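## Task

Pick up the small yellow sponge on the desk and set it down on the counter that stands behind the shelving. The stacked cartons must stay undisturbed. The robot must not tip over or finish leaning; either fails the task. The sponge must rest on the counter by itself at the end, not be held there by the robot.

## Robot and tools

Robot: a simulated Hello Robot Stretch 4, about 1.6 m tall, with one arm. It has an omni-wheel base (rim at most 0.23 m from the base origin), a lift on a mast, a telescoping arm that reaches forward, a wrist with yaw, pitch and roll, and a two-finger gripper. Cameras: head_camera, head_left_camera, head_right_camera, wrist_camera. Loose objects may occasionally be nudged by outside forces.

Frames: the base frame sits on the floor under the base centre, x forward, y left, z up. hand_pose is reported in it (a point between the open fingertips; with wrist joints at zero its axes match the base's) and may be somewhat inaccurate. The odometry frame is the base frame at scene start; base_odometry counts wheel turns, so slip reads as motion; heading is positive left, -3.142 to 3.142.

execute_actions(actions, cameras): actions is a list holding one action or none (empty returns state and images only). An action may contain base, joints or both, plus optional pace and contact_limits; or end_of_arm alone. Parts start together and may finish at different times. base takes exactly one key, each a relative offset from where the base last reported itself: translate_m (metres, forward positive, -2 to 2), strafe_m (metres, left positive, -2 to 2), rotate_rad (radians, counter-clockwise positive, -3.2 to 3.2). joints is one dictionary of absolute targets by name: lift_m 0 to 1.2 m; arm_m 0 to 0.55 m extension; wrist_yaw_rad -1.134 to 4.276 (0 forward, positive left, 3.14 folded, above 3.4 the arm may block); wrist_pitch_rad -1.117 to 4.259 (0 level, 1.57 pointing down); wrist_roll_rad -1.117 to 4.259 (0 fingers level, positive clockwise seen from behind); gripper_m -0.038 to 0.141 m fingertip gap (below 0 fingers press together). Done tolerances: lift and arm ±0.004, yaw and roll ±0.02, pitch ±0.05, gripper ±0.004. Joint targets out of range are clipped and reported; other bad values or unknown keys reject the whole call. pace: slow, default, fast, max (base 0.1/0.3/0.4/0.6 m/s, turning 1/2/3/4 rad/s; with lift above 0.2 these are capped lower, down to 0.3 m/s and 1 rad/s at 1.2). contact_limits: {"arm_m": value} from 0 (gentlest) to 0.75 (firmest), default 0.5. end_of_arm: "enable_torque" re-powers wrist or gripper motors that shut off. Actions run at most 15 s. A joint or base left out of an action may keep pushing toward its previous target without showing it. cameras: list of names or "all"; omitted or null means all, [] means none. To unfold the wrist at the start, send lift_m 0.4 with wrist_yaw_rad 0 together.

wait(seconds 0 to 10): commands nothing, returns state and images. zoom_image(camera, region [x0,y0,x1,y1] pixels, top-left origin, at most 504 by 504): closer look at that camera's latest full image. read_manual(section "licences"): licence text only. finished_scene(scene 1 or 2): ends the scene irreversibly, reports success and gives the next task. If a result reports a stop, later motion, wait and finished_scene calls in that same reply are skipped.

Result lines: base_status and joint_status give each motion's outcome: done (for the base, wheels turned the full amount, even with slip); off_target (resting short, maybe still pushing); contact_stop_at_<key> (hit something; that part goes slack, a slack lift may sink, slack wheels may roll); limit_stop_at_<name>; time_out; torque_fault (wrist or gripper motor went limp until enable_torque). limit_stop_at_tilt means a lean beyond 6 degrees: lift, arm and wheels go slack until it lessens. limit_stop_at_own_body: self-collision guard; moving away works, and it can trigger with pitch below -0.2 combined with roll below -0.4 or above 4. on_its_own reports uncommanded things; its "held at" is the held target, not the position. lidar_m: 12 distances in metres, 30-degree sectors counter-clockwise from straight ahead (4th left, 7th behind, 10th right); "-" means nothing seen or closer than 0.25 m; sees roughly 0.15 m to robot height, misses glass, thin legs, much behind. wrist_depth_mm: 7 by 7 grid of median depths, 100 to 2000 mm, top-left first, "-" invalid; the robot's body appears. turned_by_wheels vs turned_by_imu differing by more than about 0.1 rad suggests a collision or slip; the heading error is roughly their difference. base_tilt in degrees (forward and right positive) has a fixed bias up to about 1.5. motor_effort: percent of maximum, positive toward higher joint values, bracket is the peak of the last action; noisy with fixed offsets. Wheel efforts positive mean turning right. A load in a level gripper shifts wrist_pitch effort away from 0.

Gripping: command gripper_m below the object's width; squeezing harder pulls it toward the wrist by up to a third of the shortfall, and opening pushes it out. Neither the reading nor done confirms a grasp; a firm squeeze at commanded values of 0 or more shows as a clear gripper effort change. If fingertips stick on a surface, lift up.

The object must be released and resting on its own before finished_scene.

Each tool is called after "Request:" in YAML: its name, and indented under it one key for each argument.

## Session

Request:
execute_actions:
  actions: []

Scene clock: 0.00 s.
base_odometry: x=+0.000 y=+0.000 heading=+0.000 (m, m, rad; odometry frame)
turned_by_wheels: +0.000 (rad since the last result)
turned_by_imu: +0.000 (rad since the last result)
base_tilt: forward=+0.4 right=-1.0 (deg)
lidar_m: 1.61 1.09 1.00 1.11 1.33 2.15 2.23 0.81 0.76 0.79 1.00 1.54
base_status: not commanded
joint_positions: lift_m=+0.170 arm_m=+0.001 wrist_yaw_rad=+3.223 wrist_pitch_rad=+0.017 wrist_roll_rad=-0.017 gripper_m=+0.057
joint_status: not commanded
motor_effort: lift_m=+18 arm_m=+0 wrist_yaw_rad=+0 wrist_pitch_rad=-4 wrist_roll_rad=+2 gripper_m=-2 wheel_0=+0 wheel_1=+0 wheel_2=+0 (%)
hand_pose: x=-0.1229 y=+0.0638 z=+0.3436 quat_wxyz=(-0.041, -0.008, -0.009, +0.999) (m; base frame)
wrist_depth_mm: - - 129 - - 1983 1708 / - - 129 - - 1921 1808 / - 108 131 - - - 1808 / 139 134 166 - - - 1808 / 203 1708 - - 1921 1863 1808 / 198 1042 192 1118 946 1098 1060 / 196 750 842 - 809 759 788
pictures: head_camera, head_left_camera, head_right_camera, wrist_camera
Images, in order (width x height): head_camera 420x560, head_left_camera 420x672, head_right_camera 420x672, wrist_camera 616x392.

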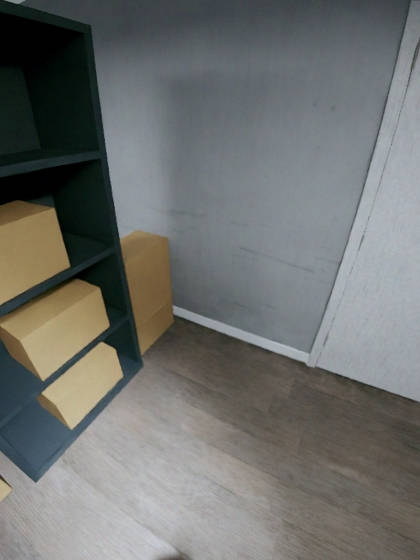

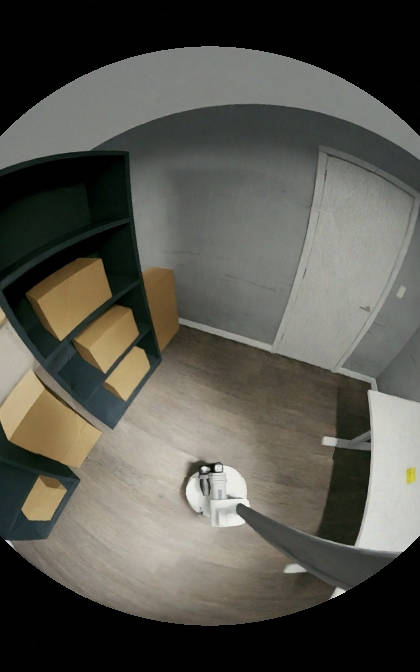

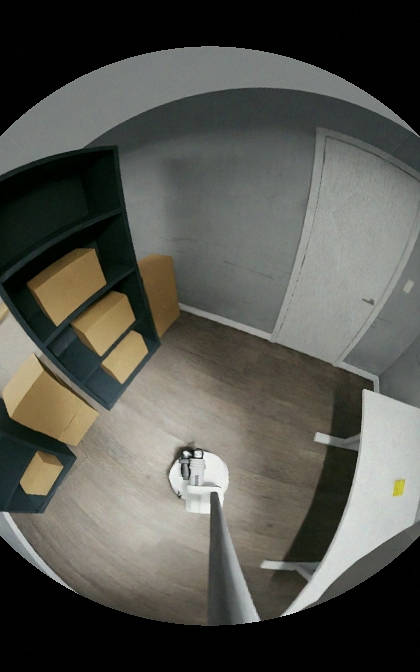

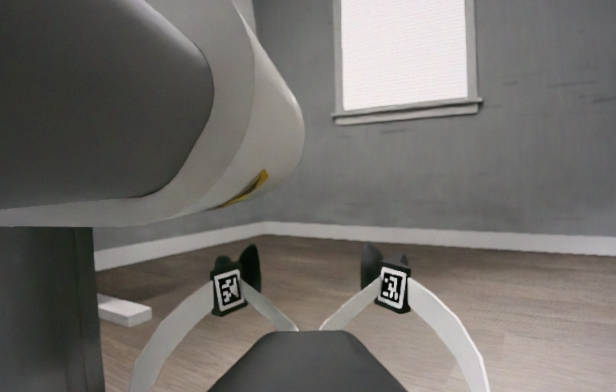

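Request:
execute_actions:
  actions:
    - {"base":{"rotate_rad":-2.0},"joints":{"lift_m":0.8,"wrist_yaw_rad":0,"wrist_pitch_rad":0.6,"gripper_m":0.13},"pace":"fast"}

Scene clock: 4.80 s.
base_odometry: x=+0.000 y=+0.000 heading=-2.000 (m, m, rad; odometry frame)
turned_by_wheels: -2.000 (rad since the last result)
turned_by_imu: -1.969 (rad since the last result)
base_tilt: forward=+0.3 right=-1.0 (deg)
lidar_m: 0.75 0.81 1.11 1.55 1.59 1.06 0.99 1.14 1.42 2.15 2.23 0.80
base_status: done
joint_positions: lift_m=+0.800 arm_m=+0.001 wrist_yaw_rad=+0.001 wrist_pitch_rad=+0.602 wrist_roll_rad=-0.017 gripper_m=+0.130
joint_status: all done
motor_effort: lift_m=+22(25) arm_m=+0(0) wrist_yaw_rad=-1(9) wrist_pitch_rad=-4(5) wrist_roll_rad=+1(2) gripper_m=+0(3) wheel_0=-2(10) wheel_1=-2(10) wheel_2=-2(12) (%)
hand_pose: x=+0.4095 y=-0.0873 z=+0.8146 quat_wxyz=(+0.955, -0.008, +0.296, +0.003) (m; base frame)
wrist_depth_mm: 1205 1182 1160 1182 1118 1160 1205 / 820 820 788 750 750 750 750 / 634 621 640 634 627 615 615 / 1576 1576 1576 1576 1576 1499 1576 / 1336 1308 1397 1366 1336 1281 1366 / 1160 1160 1098 1182 1098 1078 1138 / 1025 1008 1042 - 1025 991 1008
pictures: head_camera, head_left_camera, head_right_camera, wrist_camera
Images, in order (width x height): head_camera 420x560, head_left_camera 420x672, head_right_camera 420x672, wrist_camera 616x392.

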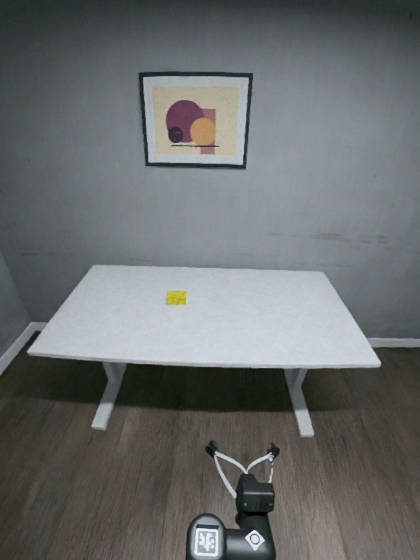

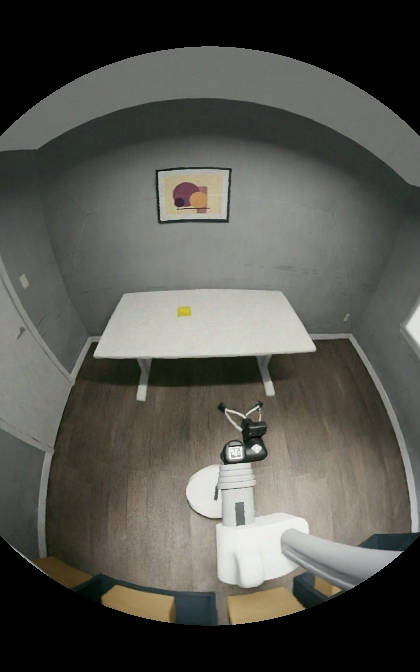

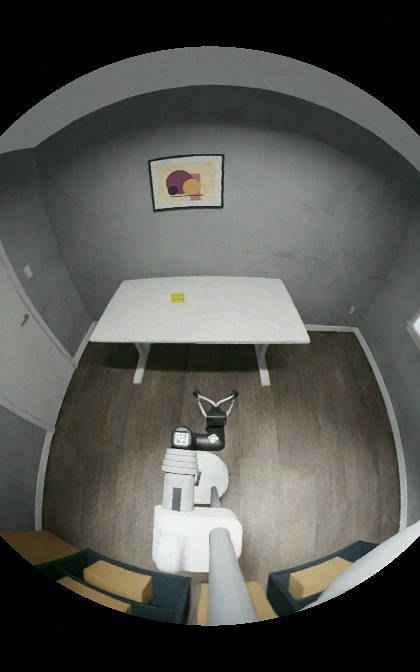

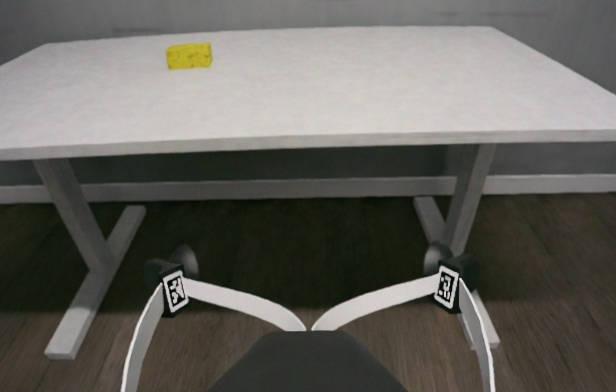

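Request:
execute_actions:
  actions:
    - {"base":{"strafe_m":0.24},"joints":{"arm_m":0.3,"gripper_m":0.141,"lift_m":0.81},"pace":"fast"}
  cameras: []

Request:
execute_actions:
  actions:
    - {"base":{"translate_m":0.25},"pace":"fast"}
  cameras: ["head_camera","wrist_camera"]

Scene clock: 11.43 s.
base_odometry: x=+0.218 y=-0.100 heading=-2.001 (m, m, rad; odometry frame)
turned_by_wheels: +0.000 (rad since the last result)
turned_by_imu: -0.003 (rad since the last result)
base_tilt: forward=+0.3 right=-1.0 (deg)
lidar_m: 0.75 0.79 1.36 1.29 1.39 1.06 1.02 1.11 1.43 2.38 1.14 0.81
base_status: done
joint_positions: lift_m=+0.810 arm_m=+0.299 wrist_yaw_rad=+0.000 wrist_pitch_rad=+0.602 wrist_roll_rad=-0.017 gripper_m=+0.141
joint_status: all done
motor_effort: lift_m=+21(23) arm_m=+8(8) wrist_yaw_rad=-1(1) wrist_pitch_rad=-4(4) wrist_roll_rad=+2(2) gripper_m=+2(0) wheel_0=+0(10) wheel_1=-2(11) wheel_2=-1(2) (%)
hand_pose: x=+0.7073 y=-0.0874 z=+0.8247 quat_wxyz=(+0.955, -0.008, +0.296, +0.003) (m; base frame)
wrist_depth_mm: 946 946 960 960 960 960 946 / 854 831 798 778 778 768 778 / 609 597 597 580 574 574 569 / 477 473 466 466 462 455 449 / 397 392 392 384 382 377 375 / 353 353 357 343 1078 355 991 / 1042 1025 1042 - 1042 991 991
pictures: none
No camera images: the call's "cameras" was empty. Leave "cameras" out to get every camera's image.

Scene clock: 13.40 s.
base_odometry: x=+0.114 y=-0.327 heading=-2.000 (m, m, rad; odometry frame)
turned_by_wheels: +0.000 (rad since the last result)
turned_by_imu: +0.000 (rad since the last result)
base_tilt: forward=+0.2 right=-1.1 (deg)
lidar_m: 0.51 0.52 0.74 1.29 1.39 1.32 1.25 1.40 1.81 2.37 0.78 0.54
base_status: done
joint_positions: lift_m=+0.810 arm_m=+0.299 wrist_yaw_rad=+0.000 wrist_pitch_rad=+0.602 wrist_roll_rad=-0.017 gripper_m=+0.141
joint_status: not commanded
motor_effort: lift_m=+21(21) arm_m=+8(8) wrist_yaw_rad=+0(1) wrist_pitch_rad=-3(4) wrist_roll_rad=+2(1) gripper_m=+2(1) wheel_0=+1(8) wheel_1=+1(8) wheel_2=+2(10) (%)
hand_pose: x=+0.7074 y=-0.0874 z=+0.8247 quat_wxyz=(+0.955, -0.008, +0.296, +0.003) (m; base frame)
wrist_depth_mm: 715 732 732 723 723 732 732 / 768 778 759 768 759 750 759 / 609 597 591 580 574 569 564 / 477 473 430 433 466 455 452 / 394 392 389 384 382 373 373 / 330 320 314 319 309 306 317 / 290 286 296 - 289 281 283
pictures: head_camera, wrist_camera
Images, in order (width x height): head_camera 420x560, wrist_camera 616x392.

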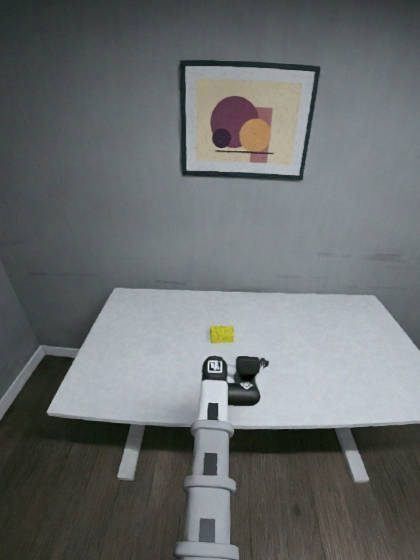

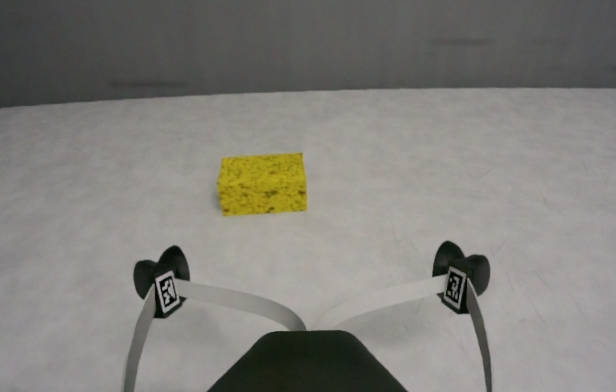

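Request:
execute_actions:
  actions:
    - {"base":{"strafe_m":0.053},"joints":{"arm_m":0.43,"lift_m":0.76},"pace":"fast"}
  cameras: ["wrist_camera"]

Scene clock: 18.00 s.
base_odometry: x=+0.162 y=-0.349 heading=-2.001 (m, m, rad; odometry frame)
turned_by_wheels: +0.000 (rad since the last result)
turned_by_imu: -0.002 (rad since the last result)
base_tilt: forward=+0.5 right=-1.1 (deg)
lidar_m: 0.50 0.54 0.70 1.24 1.33 1.32 1.27 1.39 1.80 2.42 0.75 0.57
base_status: done
joint_positions: lift_m=+0.760 arm_m=+0.429 wrist_yaw_rad=+0.000 wrist_pitch_rad=+0.602 wrist_roll_rad=-0.017 gripper_m=+0.141
joint_status: all done
motor_effort: lift_m=+15(19) arm_m=+8(8) wrist_yaw_rad=-1(1) wrist_pitch_rad=-4(4) wrist_roll_rad=+2(2) gripper_m=+1(0) wheel_0=+0(8) wheel_1=-3(9) wheel_2=+0(0) (%)
hand_pose: x=+0.8374 y=-0.0874 z=+0.7751 quat_wxyz=(+0.955, -0.008, +0.296, +0.003) (m; base frame)
wrist_depth_mm: 609 609 609 609 603 609 603 / 647 647 627 640 634 634 627 / 504 492 480 477 477 466 473 / 389 389 373 306 377 377 370 / 322 319 309 293 304 310 307 / 272 264 255 263 255 252 262 / 240 237 242 - 236 231 230
pictures: wrist_camera
Images, in order (width x height): wrist_camera 616x392.

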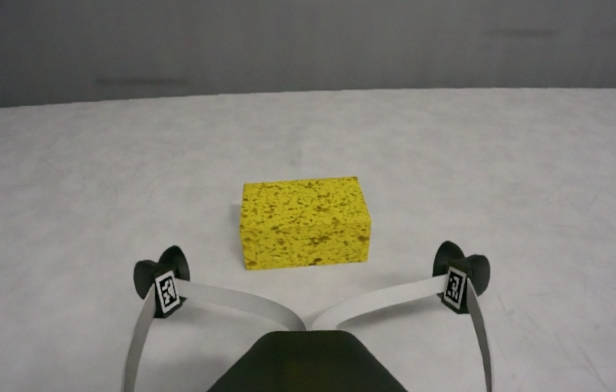

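Request:
execute_actions:
  actions:
    - {"joints":{"arm_m":0.505,"lift_m":0.744,"wrist_yaw_rad":0.025}}
  cameras: ["wrist_camera"]

Request:
execute_actions:
  actions:
    - {"joints":{"gripper_m":0.045}}
  cameras: ["wrist_camera"]

Scene clock: 23.90 s.
base_odometry: x=+0.162 y=-0.349 heading=-2.001 (m, m, rad; odometry frame)
turned_by_wheels: +0.000 (rad since the last result)
turned_by_imu: -0.002 (rad since the last result)
base_tilt: forward=+0.4 right=-1.0 (deg)
lidar_m: 0.50 0.49 0.75 1.23 1.33 1.33 1.27 1.38 1.79 2.44 0.78 0.53
base_status: not commanded
joint_positions: lift_m=+0.744 arm_m=+0.504 wrist_yaw_rad=+0.025 wrist_pitch_rad=+0.602 wrist_roll_rad=-0.017 gripper_m=+0.141
joint_status: all done
motor_effort: lift_m=+15(15) arm_m=+8(8) wrist_yaw_rad=+1(4) wrist_pitch_rad=-3(4) wrist_roll_rad=+2(2) gripper_m=+0(1) wheel_0=+0(0) wheel_1=-3(3) wheel_2=+0(0) (%)
hand_pose: x=+0.9144 y=-0.0815 z=+0.7592 quat_wxyz=(+0.955, -0.012, +0.296, +0.014) (m; base frame)
wrist_depth_mm: 539 544 539 535 530 530 521 / 585 580 580 574 569 564 559 / 466 459 452 445 439 436 433 / 364 362 355 355 351 347 345 / 298 298 278 231 272 287 285 / 254 246 216 206 222 235 242 / 222 220 227 - 220 213 215
pictures: wrist_camera
Images, in order (width x height): wrist_camera 616x392.

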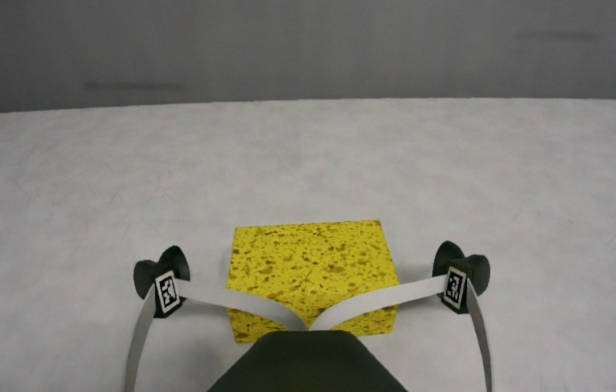

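Scene clock: 25.87 s.
base_odometry: x=+0.162 y=-0.349 heading=-2.001 (m, m, rad; odometry frame)
turned_by_wheels: +0.000 (rad since the last result)
turned_by_imu: -0.001 (rad since the last result)
base_tilt: forward=+0.3 right=-0.9 (deg)
lidar_m: 0.48 0.54 0.74 1.25 1.35 1.33 1.25 1.41 1.82 2.42 0.78 0.54
base_status: not commanded
joint_positions: lift_m=+0.744 arm_m=+0.504 wrist_yaw_rad=+0.025 wrist_pitch_rad=+0.602 wrist_roll_rad=-0.017 gripper_m=+0.046
joint_status: all done
motor_effort: lift_m=+15(15) arm_m=+8(8) wrist_yaw_rad=+1(0) wrist_pitch_rad=-4(4) wrist_roll_rad=+2(2) gripper_m=-24(26) wheel_0=+0(0) wheel_1=-3(3) wheel_2=+0(0) (%)
hand_pose: x=+0.9144 y=-0.0815 z=+0.7592 quat_wxyz=(+0.955, -0.012, +0.296, +0.014) (m; base frame)
wrist_depth_mm: 535 544 539 539 535 530 525 / 585 574 580 574 574 564 559 / 473 455 452 442 436 436 430 / 364 362 357 351 349 347 343 / 300 297 229 220 220 289 286 / 253 237 195 197 193 232 243 / 221 219 219 - 217 214 214
pictures: wrist_camera
Images, in order (width x height): wrist_camera 616x392.

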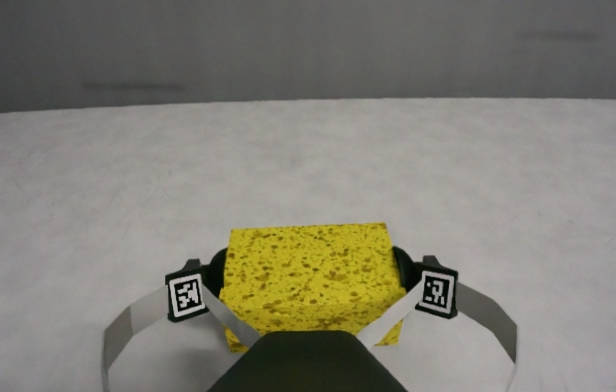

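Request:
execute_actions:
  actions:
    - {"joints":{"lift_m":0.85},"pace":"fast"}
  cameras: []

Request:
execute_actions:
  actions:
    - {"base":{"rotate_rad":-2.8},"joints":{"arm_m":0,"lift_m":1.0}}

Scene clock: 29.90 s.
base_odometry: x=+0.162 y=-0.349 heading=-2.001 (m, m, rad; odometry frame)
turned_by_wheels: +0.000 (rad since the last result)
turned_by_imu: -0.002 (rad since the last result)
base_tilt: forward=+0.3 right=-1.0 (deg)
lidar_m: 0.48 0.55 0.69 1.25 1.31 1.35 1.26 1.39 1.81 2.44 0.79 0.54
base_status: not commanded
joint_positions: lift_m=+0.850 arm_m=+0.504 wrist_yaw_rad=+0.025 wrist_pitch_rad=+0.602 wrist_roll_rad=-0.017 gripper_m=+0.046
joint_status: all done
motor_effort: lift_m=+22(23) arm_m=+8(8) wrist_yaw_rad=+1(1) wrist_pitch_rad=-4(4) wrist_roll_rad=+2(2) gripper_m=-24(25) wheel_0=+0(0) wheel_1=-3(3) wheel_2=+0(0) (%)
hand_pose: x=+0.9144 y=-0.0815 z=+0.8646 quat_wxyz=(+0.955, -0.012, +0.296, +0.014) (m; base frame)
wrist_depth_mm: 539 544 539 530 535 530 525 / 591 585 591 580 574 574 574 / 654 654 647 627 627 627 621 / 549 539 535 535 525 517 517 / 445 449 229 221 220 436 427 / 379 357 195 196 193 345 366 / 329 327 330 - 324 322 322
pictures: none
No camera images: the call's "cameras" was empty. Leave "cameras" out to get every camera's image.

Scene clock: 32.60 s.
base_odometry: x=+0.162 y=-0.349 heading=+1.483 (m, m, rad; odometry frame)
turned_by_wheels: -2.800 (rad since the last result)
turned_by_imu: -2.755 (rad since the last result)
base_tilt: forward=+0.2 right=-1.0 (deg)
lidar_m: 1.25 1.54 2.44 1.03 0.61 0.51 0.52 0.65 1.25 1.25 1.42 1.26
base_status: done
joint_positions: lift_m=+1.000 arm_m=+0.002 wrist_yaw_rad=+0.025 wrist_pitch_rad=+0.602 wrist_roll_rad=-0.017 gripper_m=+0.046
joint_status: all done
motor_effort: lift_m=+22(24) arm_m=-8(9) wrist_yaw_rad=+1(2) wrist_pitch_rad=-4(3) wrist_roll_rad=+2(2) gripper_m=-24(24) wheel_0=+1(7) wheel_1=+1(8) wheel_2=+0(10) (%)
hand_pose: x=+0.4129 y=-0.0815 z=+1.0146 quat_wxyz=(+0.955, -0.012, +0.296, +0.014) (m; base frame)
wrist_depth_mm: 1618 1708 1397 - 976 854 788 / 1661 1808 1281 1205 1366 1160 1060 / 1756 1661 1397 1308 1281 991 931 / 1863 1708 1576 1464 1397 1098 1008 / 1618 1661 229 220 220 1229 1205 / 1430 1308 195 197 193 1255 1229 / 1255 1229 1205 - 1205 1182 1182
pictures: head_camera, head_left_camera, head_right_camera, wrist_camera
Images, in order (width x height): head_camera 420x560, head_left_camera 420x672, head_right_camera 420x672, wrist_camera 616x392.

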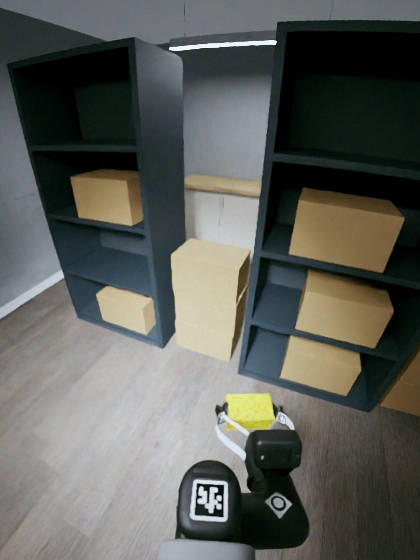

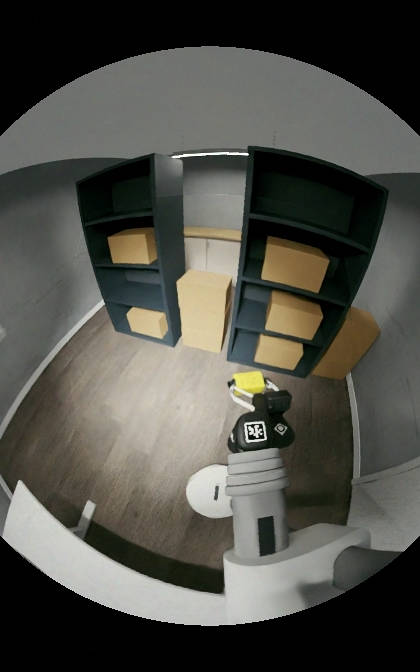

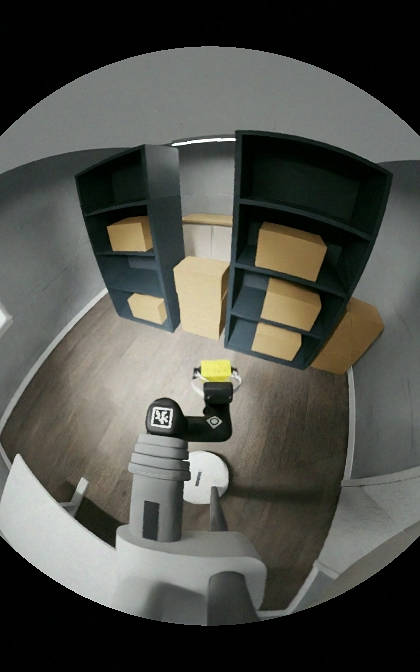

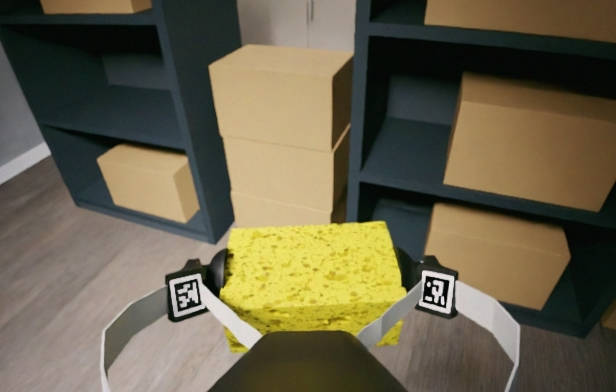

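Request:
execute_actions:
  actions:
    - {"base":{"rotate_rad":-0.37},"joints":{"lift_m":0.6},"pace":"fast"}
  cameras: []

Request:
execute_actions:
  actions:
    - {"base":{"strafe_m":2.0},"joints":{"lift_m":0.3},"pace":"max"}
  cameras: ["head_camera","head_left_camera"]

Scene clock: 41.53 s.
base_odometry: x=+0.162 y=-0.350 heading=+1.113 (m, m, rad; odometry frame)
turned_by_wheels: -0.370 (rad since the last result)
turned_by_imu: -0.366 (rad since the last result)
base_tilt: forward=+0.4 right=-1.1 (deg)
lidar_m: 1.26 1.39 1.71 2.44 0.81 0.53 0.50 0.50 0.74 1.24 1.30 1.29
base_status: done
joint_positions: lift_m=+0.600 arm_m=+0.002 wrist_yaw_rad=+0.025 wrist_pitch_rad=+0.602 wrist_roll_rad=-0.017 gripper_m=+0.046
joint_status: all done
motor_effort: lift_m=+16(20) arm_m=-8(8) wrist_yaw_rad=+1(1) wrist_pitch_rad=-5(5) wrist_roll_rad=+2(2) gripper_m=-24(25) wheel_0=+3(6) wheel_1=+2(6) wheel_2=+0(5) (%)
hand_pose: x=+0.4129 y=-0.0815 z=+0.6151 quat_wxyz=(+0.955, -0.012, +0.296, +0.014) (m; base frame)
wrist_depth_mm: 991 1008 1042 976 960 946 1008 / 1098 1098 1308 1430 1229 1182 1098 / 1182 1205 1281 1160 1138 1229 1229 / 1281 1281 1255 1229 1229 1255 1281 / 1118 1098 229 220 220 1060 1060 / 946 904 196 196 193 866 904 / 831 809 820 - 809 788 809
pictures: none
No camera images: the call's "cameras" was empty. Leave "cameras" out to get every camera's image.

Scene clock: 47.10 s.
base_odometry: x=-1.632 y=+0.535 heading=+1.113 (m, m, rad; odometry frame)
turned_by_wheels: +0.000 (rad since the last result)
turned_by_imu: -0.004 (rad since the last result)
base_tilt: forward=+0.3 right=-1.0 (deg)
lidar_m: 1.16 0.72 0.47 0.39 0.46 0.57 1.43 1.48 1.21 2.16 1.89 1.23
base_status: done
joint_positions: lift_m=+0.300 arm_m=+0.002 wrist_yaw_rad=+0.025 wrist_pitch_rad=+0.602 wrist_roll_rad=-0.017 gripper_m=+0.046
joint_status: all done
motor_effort: lift_m=+16(18) arm_m=-8(8) wrist_yaw_rad=+1(1) wrist_pitch_rad=-5(4) wrist_roll_rad=+2(2) gripper_m=-25(25) wheel_0=+2(13) wheel_1=-2(12) wheel_2=-1(1) (%)
hand_pose: x=+0.4129 y=-0.0815 z=+0.3150 quat_wxyz=(+0.955, -0.012, +0.296, +0.014) (m; base frame)
wrist_depth_mm: 809 1182 1983 - 1281 904 866 / 798 1205 1430 1366 1078 976 946 / 820 1008 1042 1025 991 1008 991 / 759 842 820 820 798 798 778 / 699 683 229 220 221 661 661 / 585 549 195 198 193 535 559 / 517 508 508 - 500 492 496
pictures: head_camera, head_left_camera
Images, in order (width x height): head_camera 420x560, head_left_camera 420x672.

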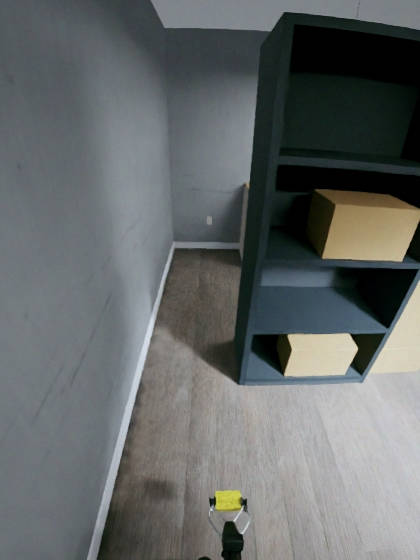

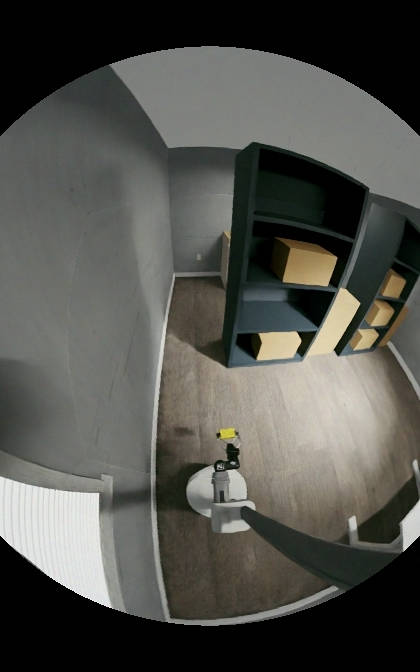

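Request:
execute_actions:
  actions:
    - {"base":{"translate_m":0.75},"pace":"max"}
  cameras: []

Request:
execute_actions:
  actions:
    - {"base":{"strafe_m":0.12},"pace":"fast"}
  cameras: ["head_camera","head_left_camera"]

Scene clock: 55.73 s.
base_odometry: x=-1.300 y=+1.208 heading=+1.113 (m, m, rad; odometry frame)
turned_by_wheels: +0.000 (rad since the last result)
turned_by_imu: -0.001 (rad since the last result)
base_tilt: forward=+0.4 right=-0.9 (deg)
lidar_m: 0.64 0.75 0.53 0.47 0.52 0.70 1.66 1.71 1.95 2.00 0.62 0.44
base_status: done
joint_positions: lift_m=+0.300 arm_m=+0.002 wrist_yaw_rad=+0.025 wrist_pitch_rad=+0.602 wrist_roll_rad=-0.017 gripper_m=+0.046
joint_status: not commanded
motor_effort: lift_m=+16(16) arm_m=-8(8) wrist_yaw_rad=+1(0) wrist_pitch_rad=-5(5) wrist_roll_rad=+2(1) gripper_m=-26(25) wheel_0=-1(11) wheel_1=-1(8) wheel_2=+2(16) (%)
hand_pose: x=+0.4129 y=-0.0815 z=+0.3150 quat_wxyz=(+0.955, -0.012, +0.296, +0.014) (m; base frame)
wrist_depth_mm: 854 1281 - - 384 193 - / 854 1205 1430 1366 397 196 170 / 854 1042 1025 1025 404 199 189 / 788 831 820 820 413 216 539 / 699 683 229 220 220 239 544 / 585 544 195 197 194 253 477 / 508 504 512 - 325 404 421
pictures: none
No camera images: the call's "cameras" was empty. Leave "cameras" out to get every camera's image.

Scene clock: 57.03 s.
base_odometry: x=-1.408 y=+1.261 heading=+1.113 (m, m, rad; odometry frame)
turned_by_wheels: +0.000 (rad since the last result)
turned_by_imu: -0.001 (rad since the last result)
base_tilt: forward=+0.3 right=-1.0 (deg)
lidar_m: 1.84 0.57 0.42 0.35 0.40 0.53 1.24 1.82 1.97 2.00 0.60 0.51
base_status: done
joint_positions: lift_m=+0.300 arm_m=+0.002 wrist_yaw_rad=+0.025 wrist_pitch_rad=+0.602 wrist_roll_rad=-0.017 gripper_m=+0.046
joint_status: not commanded
motor_effort: lift_m=+16(16) arm_m=-8(8) wrist_yaw_rad=+1(1) wrist_pitch_rad=-5(4) wrist_roll_rad=+1(2) gripper_m=-24(24) wheel_0=+2(11) wheel_1=-1(11) wheel_2=+1(1) (%)
hand_pose: x=+0.4129 y=-0.0815 z=+0.3150 quat_wxyz=(+0.955, -0.012, +0.296, +0.014) (m; base frame)
wrist_depth_mm: 691 1025 1808 - 1661 430 312 / 691 1008 1366 1397 1336 439 307 / 691 960 1025 1025 1025 439 315 / 661 809 831 809 788 445 314 / 654 683 228 220 219 455 317 / 591 554 196 197 194 370 317 / 512 504 508 - 504 452 325
pictures: head_camera, head_left_camera
Images, in order (width x height): head_camera 420x560, head_left_camera 420x672.

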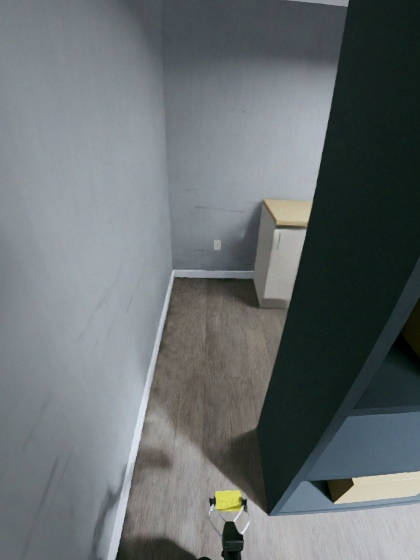

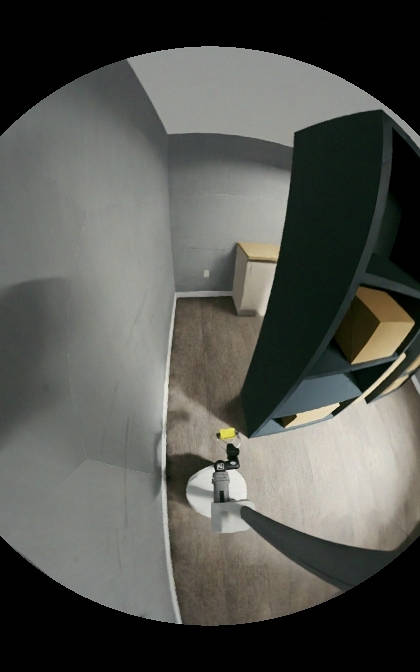

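Request:
execute_actions:
  actions:
    - {"base":{"strafe_m":0.035},"pace":"fast"}
  cameras: []

Request:
execute_actions:
  actions:
    - {"base":{"translate_m":1.4},"joints":{"lift_m":1.02},"pace":"fast"}
  cameras: []

Request:
execute_actions:
  actions:
    - {"base":{"rotate_rad":-0.72},"joints":{"arm_m":0.2},"pace":"fast"}
  cameras: ["head_camera","wrist_camera"]

Scene clock: 64.47 s.
base_odometry: x=-1.439 y=+1.276 heading=+1.113 (m, m, rad; odometry frame)
turned_by_wheels: +0.000 (rad since the last result)
turned_by_imu: -0.001 (rad since the last result)
base_tilt: forward=+0.5 right=-0.9 (deg)
lidar_m: 1.68 0.54 0.35 0.32 0.35 0.48 1.14 1.82 1.96 1.96 0.63 0.54
base_status: done
joint_positions: lift_m=+0.300 arm_m=+0.002 wrist_yaw_rad=+0.025 wrist_pitch_rad=+0.602 wrist_roll_rad=-0.017 gripper_m=+0.046
joint_status: not commanded
motor_effort: lift_m=+16(16) arm_m=-8(8) wrist_yaw_rad=+1(1) wrist_pitch_rad=-3(5) wrist_roll_rad=+2(1) gripper_m=-24(27) wheel_0=+1(10) wheel_1=+0(9) wheel_2=+0(1) (%)
hand_pose: x=+0.4129 y=-0.0815 z=+0.3150 quat_wxyz=(+0.955, -0.012, +0.296, +0.014) (m; base frame)
wrist_depth_mm: 634 931 1756 - 1756 504 353 / 634 931 1397 1336 1366 508 359 / 647 917 1042 1008 1042 517 364 / 615 788 820 809 820 521 368 / 609 691 229 220 220 530 370 / 564 549 195 197 193 430 368 / 517 508 508 - 504 492 368
pictures: none
No camera images: the call's "cameras" was empty. Leave "cameras" out to get every camera's image.

Scene clock: 69.23 s.
base_odometry: x=-0.821 y=+2.532 heading=+1.113 (m, m, rad; odometry frame)
turned_by_wheels: +0.000 (rad since the last result)
turned_by_imu: +0.002 (rad since the last result)
base_tilt: forward=+0.4 right=-1.0 (deg)
lidar_m: 1.14 0.62 0.43 0.40 0.40 0.56 1.42 0.60 0.75 1.88 0.83 0.73
base_status: done
joint_positions: lift_m=+1.020 arm_m=+0.002 wrist_yaw_rad=+0.025 wrist_pitch_rad=+0.602 wrist_roll_rad=-0.017 gripper_m=+0.046
joint_status: all done
motor_effort: lift_m=+22(26) arm_m=-8(8) wrist_yaw_rad=+0(1) wrist_pitch_rad=-6(5) wrist_roll_rad=+2(2) gripper_m=-24(25) wheel_0=+0(8) wheel_1=-1(8) wheel_2=+1(13) (%)
hand_pose: x=+0.4129 y=-0.0815 z=+1.0346 quat_wxyz=(+0.955, -0.012, +0.296, +0.014) (m; base frame)
wrist_depth_mm: 715 854 854 831 854 854 866 / 715 917 917 931 931 878 820 / 723 960 1008 1008 1042 798 609 / 699 1042 1118 1138 1138 809 549 / 715 1025 228 220 220 809 549 / 707 842 195 197 193 661 585 / 699 991 1229 - 1182 809 627
pictures: none
No camera images: the call's "cameras" was empty. Leave "cameras" out to get every camera's image.

Scene clock: 70.90 s.
base_odometry: x=-0.821 y=+2.532 heading=+0.393 (m, m, rad; odometry frame)
turned_by_wheels: -0.720 (rad since the last result)
turned_by_imu: -0.709 (rad since the last result)
base_tilt: forward=+0.5 right=-1.0 (deg)
lidar_m: 0.74 0.98 0.78 0.48 0.39 0.39 0.50 0.88 0.58 0.61 1.13 1.08
base_status: done
joint_positions: lift_m=+1.020 arm_m=+0.199 wrist_yaw_rad=+0.025 wrist_pitch_rad=+0.602 wrist_roll_rad=-0.017 gripper_m=+0.046
joint_status: all done
motor_effort: lift_m=+21(22) arm_m=+8(9) wrist_yaw_rad=-1(1) wrist_pitch_rad=-3(5) wrist_roll_rad=+1(2) gripper_m=-25(23) wheel_0=+1(7) wheel_1=+1(5) wheel_2=+2(8) (%)
hand_pose: x=+0.6094 y=-0.0814 z=+1.0346 quat_wxyz=(+0.955, -0.012, +0.296, +0.015) (m; base frame)
wrist_depth_mm: 707 788 917 1098 1182 1229 1229 / 741 820 854 854 842 831 1138 / 778 676 634 621 647 878 1537 / 820 654 500 521 691 1118 1808 / 891 946 229 220 220 1499 1618 / 960 991 195 197 193 1308 1336 / 1008 1182 768 - 1229 1205 1205
pictures: head_camera, wrist_camera
Images, in order (width x height): head_camera 420x560, wrist_camera 616x392.

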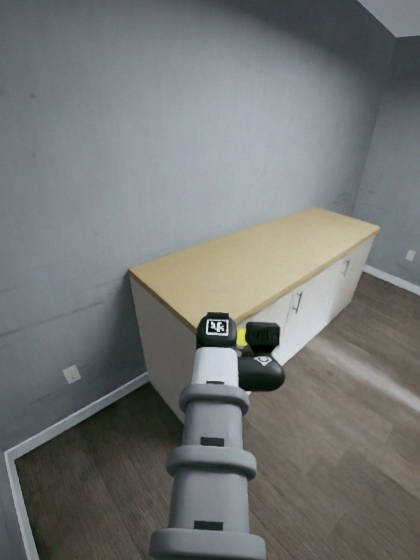

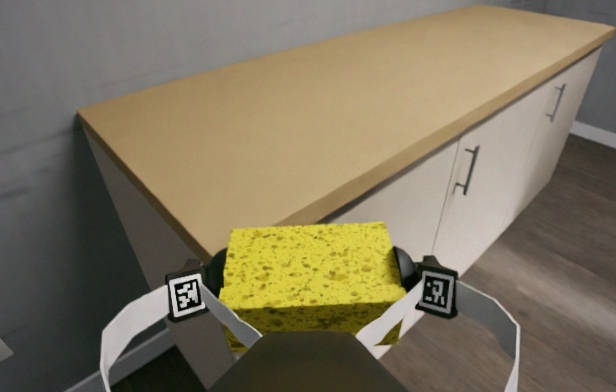

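Request:
execute_actions:
  actions:
    - {"base":{"translate_m":0.25},"joints":{"arm_m":0.47,"lift_m":0.98},"pace":"fast"}
  cameras: ["head_camera","wrist_camera"]

Scene clock: 75.57 s.
base_odometry: x=-0.590 y=+2.628 heading=+0.394 (m, m, rad; odometry frame)
turned_by_wheels: +0.000 (rad since the last result)
turned_by_imu: -0.001 (rad since the last result)
base_tilt: forward=+0.3 right=-1.1 (deg)
lidar_m: 0.48 0.66 0.97 0.68 0.58 0.58 0.68 1.24 0.71 0.81 1.66 0.77
base_status: done
joint_positions: lift_m=+0.980 arm_m=+0.469 wrist_yaw_rad=+0.025 wrist_pitch_rad=+0.602 wrist_roll_rad=-0.017 gripper_m=+0.046
joint_status: all done
motor_effort: lift_m=+16(19) arm_m=+8(8) wrist_yaw_rad=-1(1) wrist_pitch_rad=-4(4) wrist_roll_rad=+2(1) gripper_m=-25(24) wheel_0=+0(8) wheel_1=+1(6) wheel_2=+2(10) (%)
hand_pose: x=+0.8795 y=-0.0814 z=+0.9951 quat_wxyz=(+0.955, -0.012, +0.296, +0.014) (m; base frame)
wrist_depth_mm: 407 459 549 647 820 976 1078 / 430 496 580 676 707 723 715 / 452 517 549 535 530 530 525 / 439 436 436 427 424 421 418 / 364 364 229 220 220 351 347 / 309 291 195 196 193 282 296 / 270 266 267 - 264 260 260
pictures: head_camera, wrist_camera
Images, in order (width x height): head_camera 420x560, wrist_camera 616x392.

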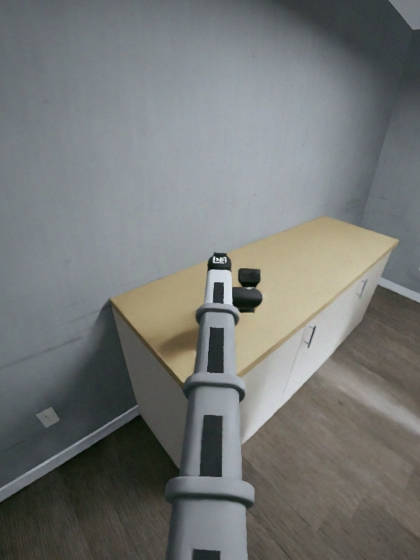

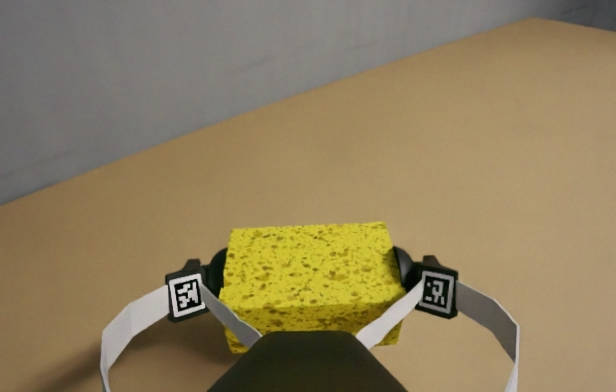

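Request:
execute_actions:
  actions:
    - {"joints":{"lift_m":0.936}}
  cameras: []

Request:
execute_actions:
  actions:
    - {"joints":{"gripper_m":0.125}}
  cameras: []

Request:
execute_actions:
  actions:
    - {"joints":{"lift_m":1.0},"pace":"fast"}
  cameras: ["wrist_camera"]

Request:
finished_scene:
  scene: 1

Scene clock: 83.10 s.
base_odometry: x=-0.590 y=+2.628 heading=+0.394 (m, m, rad; odometry frame)
turned_by_wheels: +0.000 (rad since the last result)
turned_by_imu: -0.002 (rad since the last result)
base_tilt: forward=+0.3 right=-1.1 (deg)
lidar_m: 0.48 0.68 0.99 0.69 0.59 0.58 0.67 1.23 0.70 0.85 1.69 0.75
base_status: not commanded
joint_positions: lift_m=+0.936 arm_m=+0.469 wrist_yaw_rad=+0.025 wrist_pitch_rad=+0.602 wrist_roll_rad=-0.017 gripper_m=+0.046
joint_status: all done
motor_effort: lift_m=+15(15) arm_m=+8(7) wrist_yaw_rad=+0(0) wrist_pitch_rad=-4(3) wrist_roll_rad=+2(2) gripper_m=-25(24) wheel_0=+0(0) wheel_1=+1(1) wheel_2=+2(2) (%)
hand_pose: x=+0.8795 y=-0.0814 z=+0.9511 quat_wxyz=(+0.955, -0.012, +0.296, +0.014) (m; base frame)
wrist_depth_mm: 404 462 539 654 768 891 904 / 427 488 564 609 597 591 597 / 449 462 445 449 439 436 436 / 370 362 359 357 351 351 349 / 301 300 229 220 220 290 286 / 255 242 195 196 194 234 246 / 224 222 222 - 218 216 216
pictures: none
No camera images: the call's "cameras" was empty. Leave "cameras" out to get every camera's image.

Scene clock: 84.80 s.
base_odometry: x=-0.590 y=+2.628 heading=+0.394 (m, m, rad; odometry frame)
turned_by_wheels: +0.000 (rad since the last result)
turned_by_imu: -0.001 (rad since the last result)
base_tilt: forward=+0.4 right=-1.0 (deg)
lidar_m: 0.46 0.64 0.98 0.66 0.55 0.56 0.68 1.24 0.71 0.82 1.65 0.72
base_status: not commanded
joint_positions: lift_m=+0.936 arm_m=+0.469 wrist_yaw_rad=+0.025 wrist_pitch_rad=+0.602 wrist_roll_rad=-0.017 gripper_m=+0.125
joint_status: all done
motor_effort: lift_m=+15(15) arm_m=+8(8) wrist_yaw_rad=-1(1) wrist_pitch_rad=-3(4) wrist_roll_rad=+2(2) gripper_m=-1(25) wheel_0=+0(0) wheel_1=+1(1) wheel_2=+2(2) (%)
hand_pose: x=+0.8795 y=-0.0814 z=+0.9511 quat_wxyz=(+0.955, -0.012, +0.296, +0.014) (m; base frame)
wrist_depth_mm: 402 462 544 654 778 866 891 / 430 488 569 603 597 591 591 / 445 462 455 449 442 439 436 / 368 366 359 355 355 351 347 / 301 300 253 235 242 290 289 / 256 248 215 209 219 240 246 / 224 221 228 - 221 216 216
pictures: none
No camera images: the call's "cameras" was empty. Leave "cameras" out to get every camera's image.

Scene clock: 85.80 s.
base_odometry: x=-0.590 y=+2.628 heading=+0.394 (m, m, rad; odometry frame)
turned_by_wheels: +0.000 (rad since the last result)
turned_by_imu: +0.000 (rad since the last result)
base_tilt: forward=+0.3 right=-1.0 (deg)
lidar_m: 0.45 0.64 0.96 0.63 0.56 0.56 0.71 1.25 0.72 0.83 1.68 0.71
base_status: not commanded
joint_positions: lift_m=+1.000 arm_m=+0.469 wrist_yaw_rad=+0.025 wrist_pitch_rad=+0.602 wrist_roll_rad=-0.017 gripper_m=+0.125
joint_status: all done
motor_effort: lift_m=+22(23) arm_m=+7(7) wrist_yaw_rad=+0(0) wrist_pitch_rad=-4(5) wrist_roll_rad=+2(2) gripper_m=-1(1) wheel_0=+0(0) wheel_1=+1(1) wheel_2=+2(2) (%)
hand_pose: x=+0.8795 y=-0.0814 z=+1.0146 quat_wxyz=(+0.955, -0.012, +0.296, +0.014) (m; base frame)
wrist_depth_mm: 404 459 544 647 820 1025 1160 / 427 488 580 691 759 759 768 / 455 525 574 580 574 569 559 / 459 469 469 459 459 455 455 / 389 387 389 387 377 377 373 / 332 320 286 274 291 312 320 / 290 287 289 - 281 281 283
pictures: wrist_camera
Images, in order (width x height): wrist_camera 616x392.

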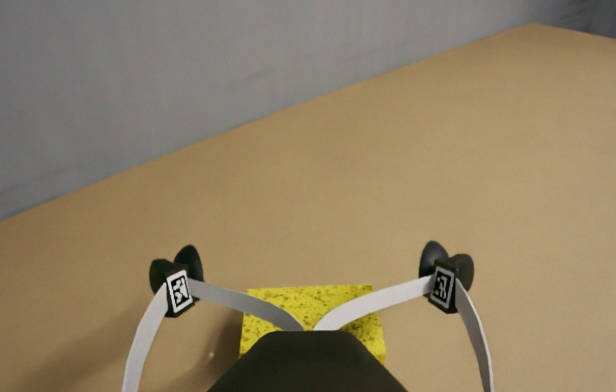

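The scene is finished: the task was done.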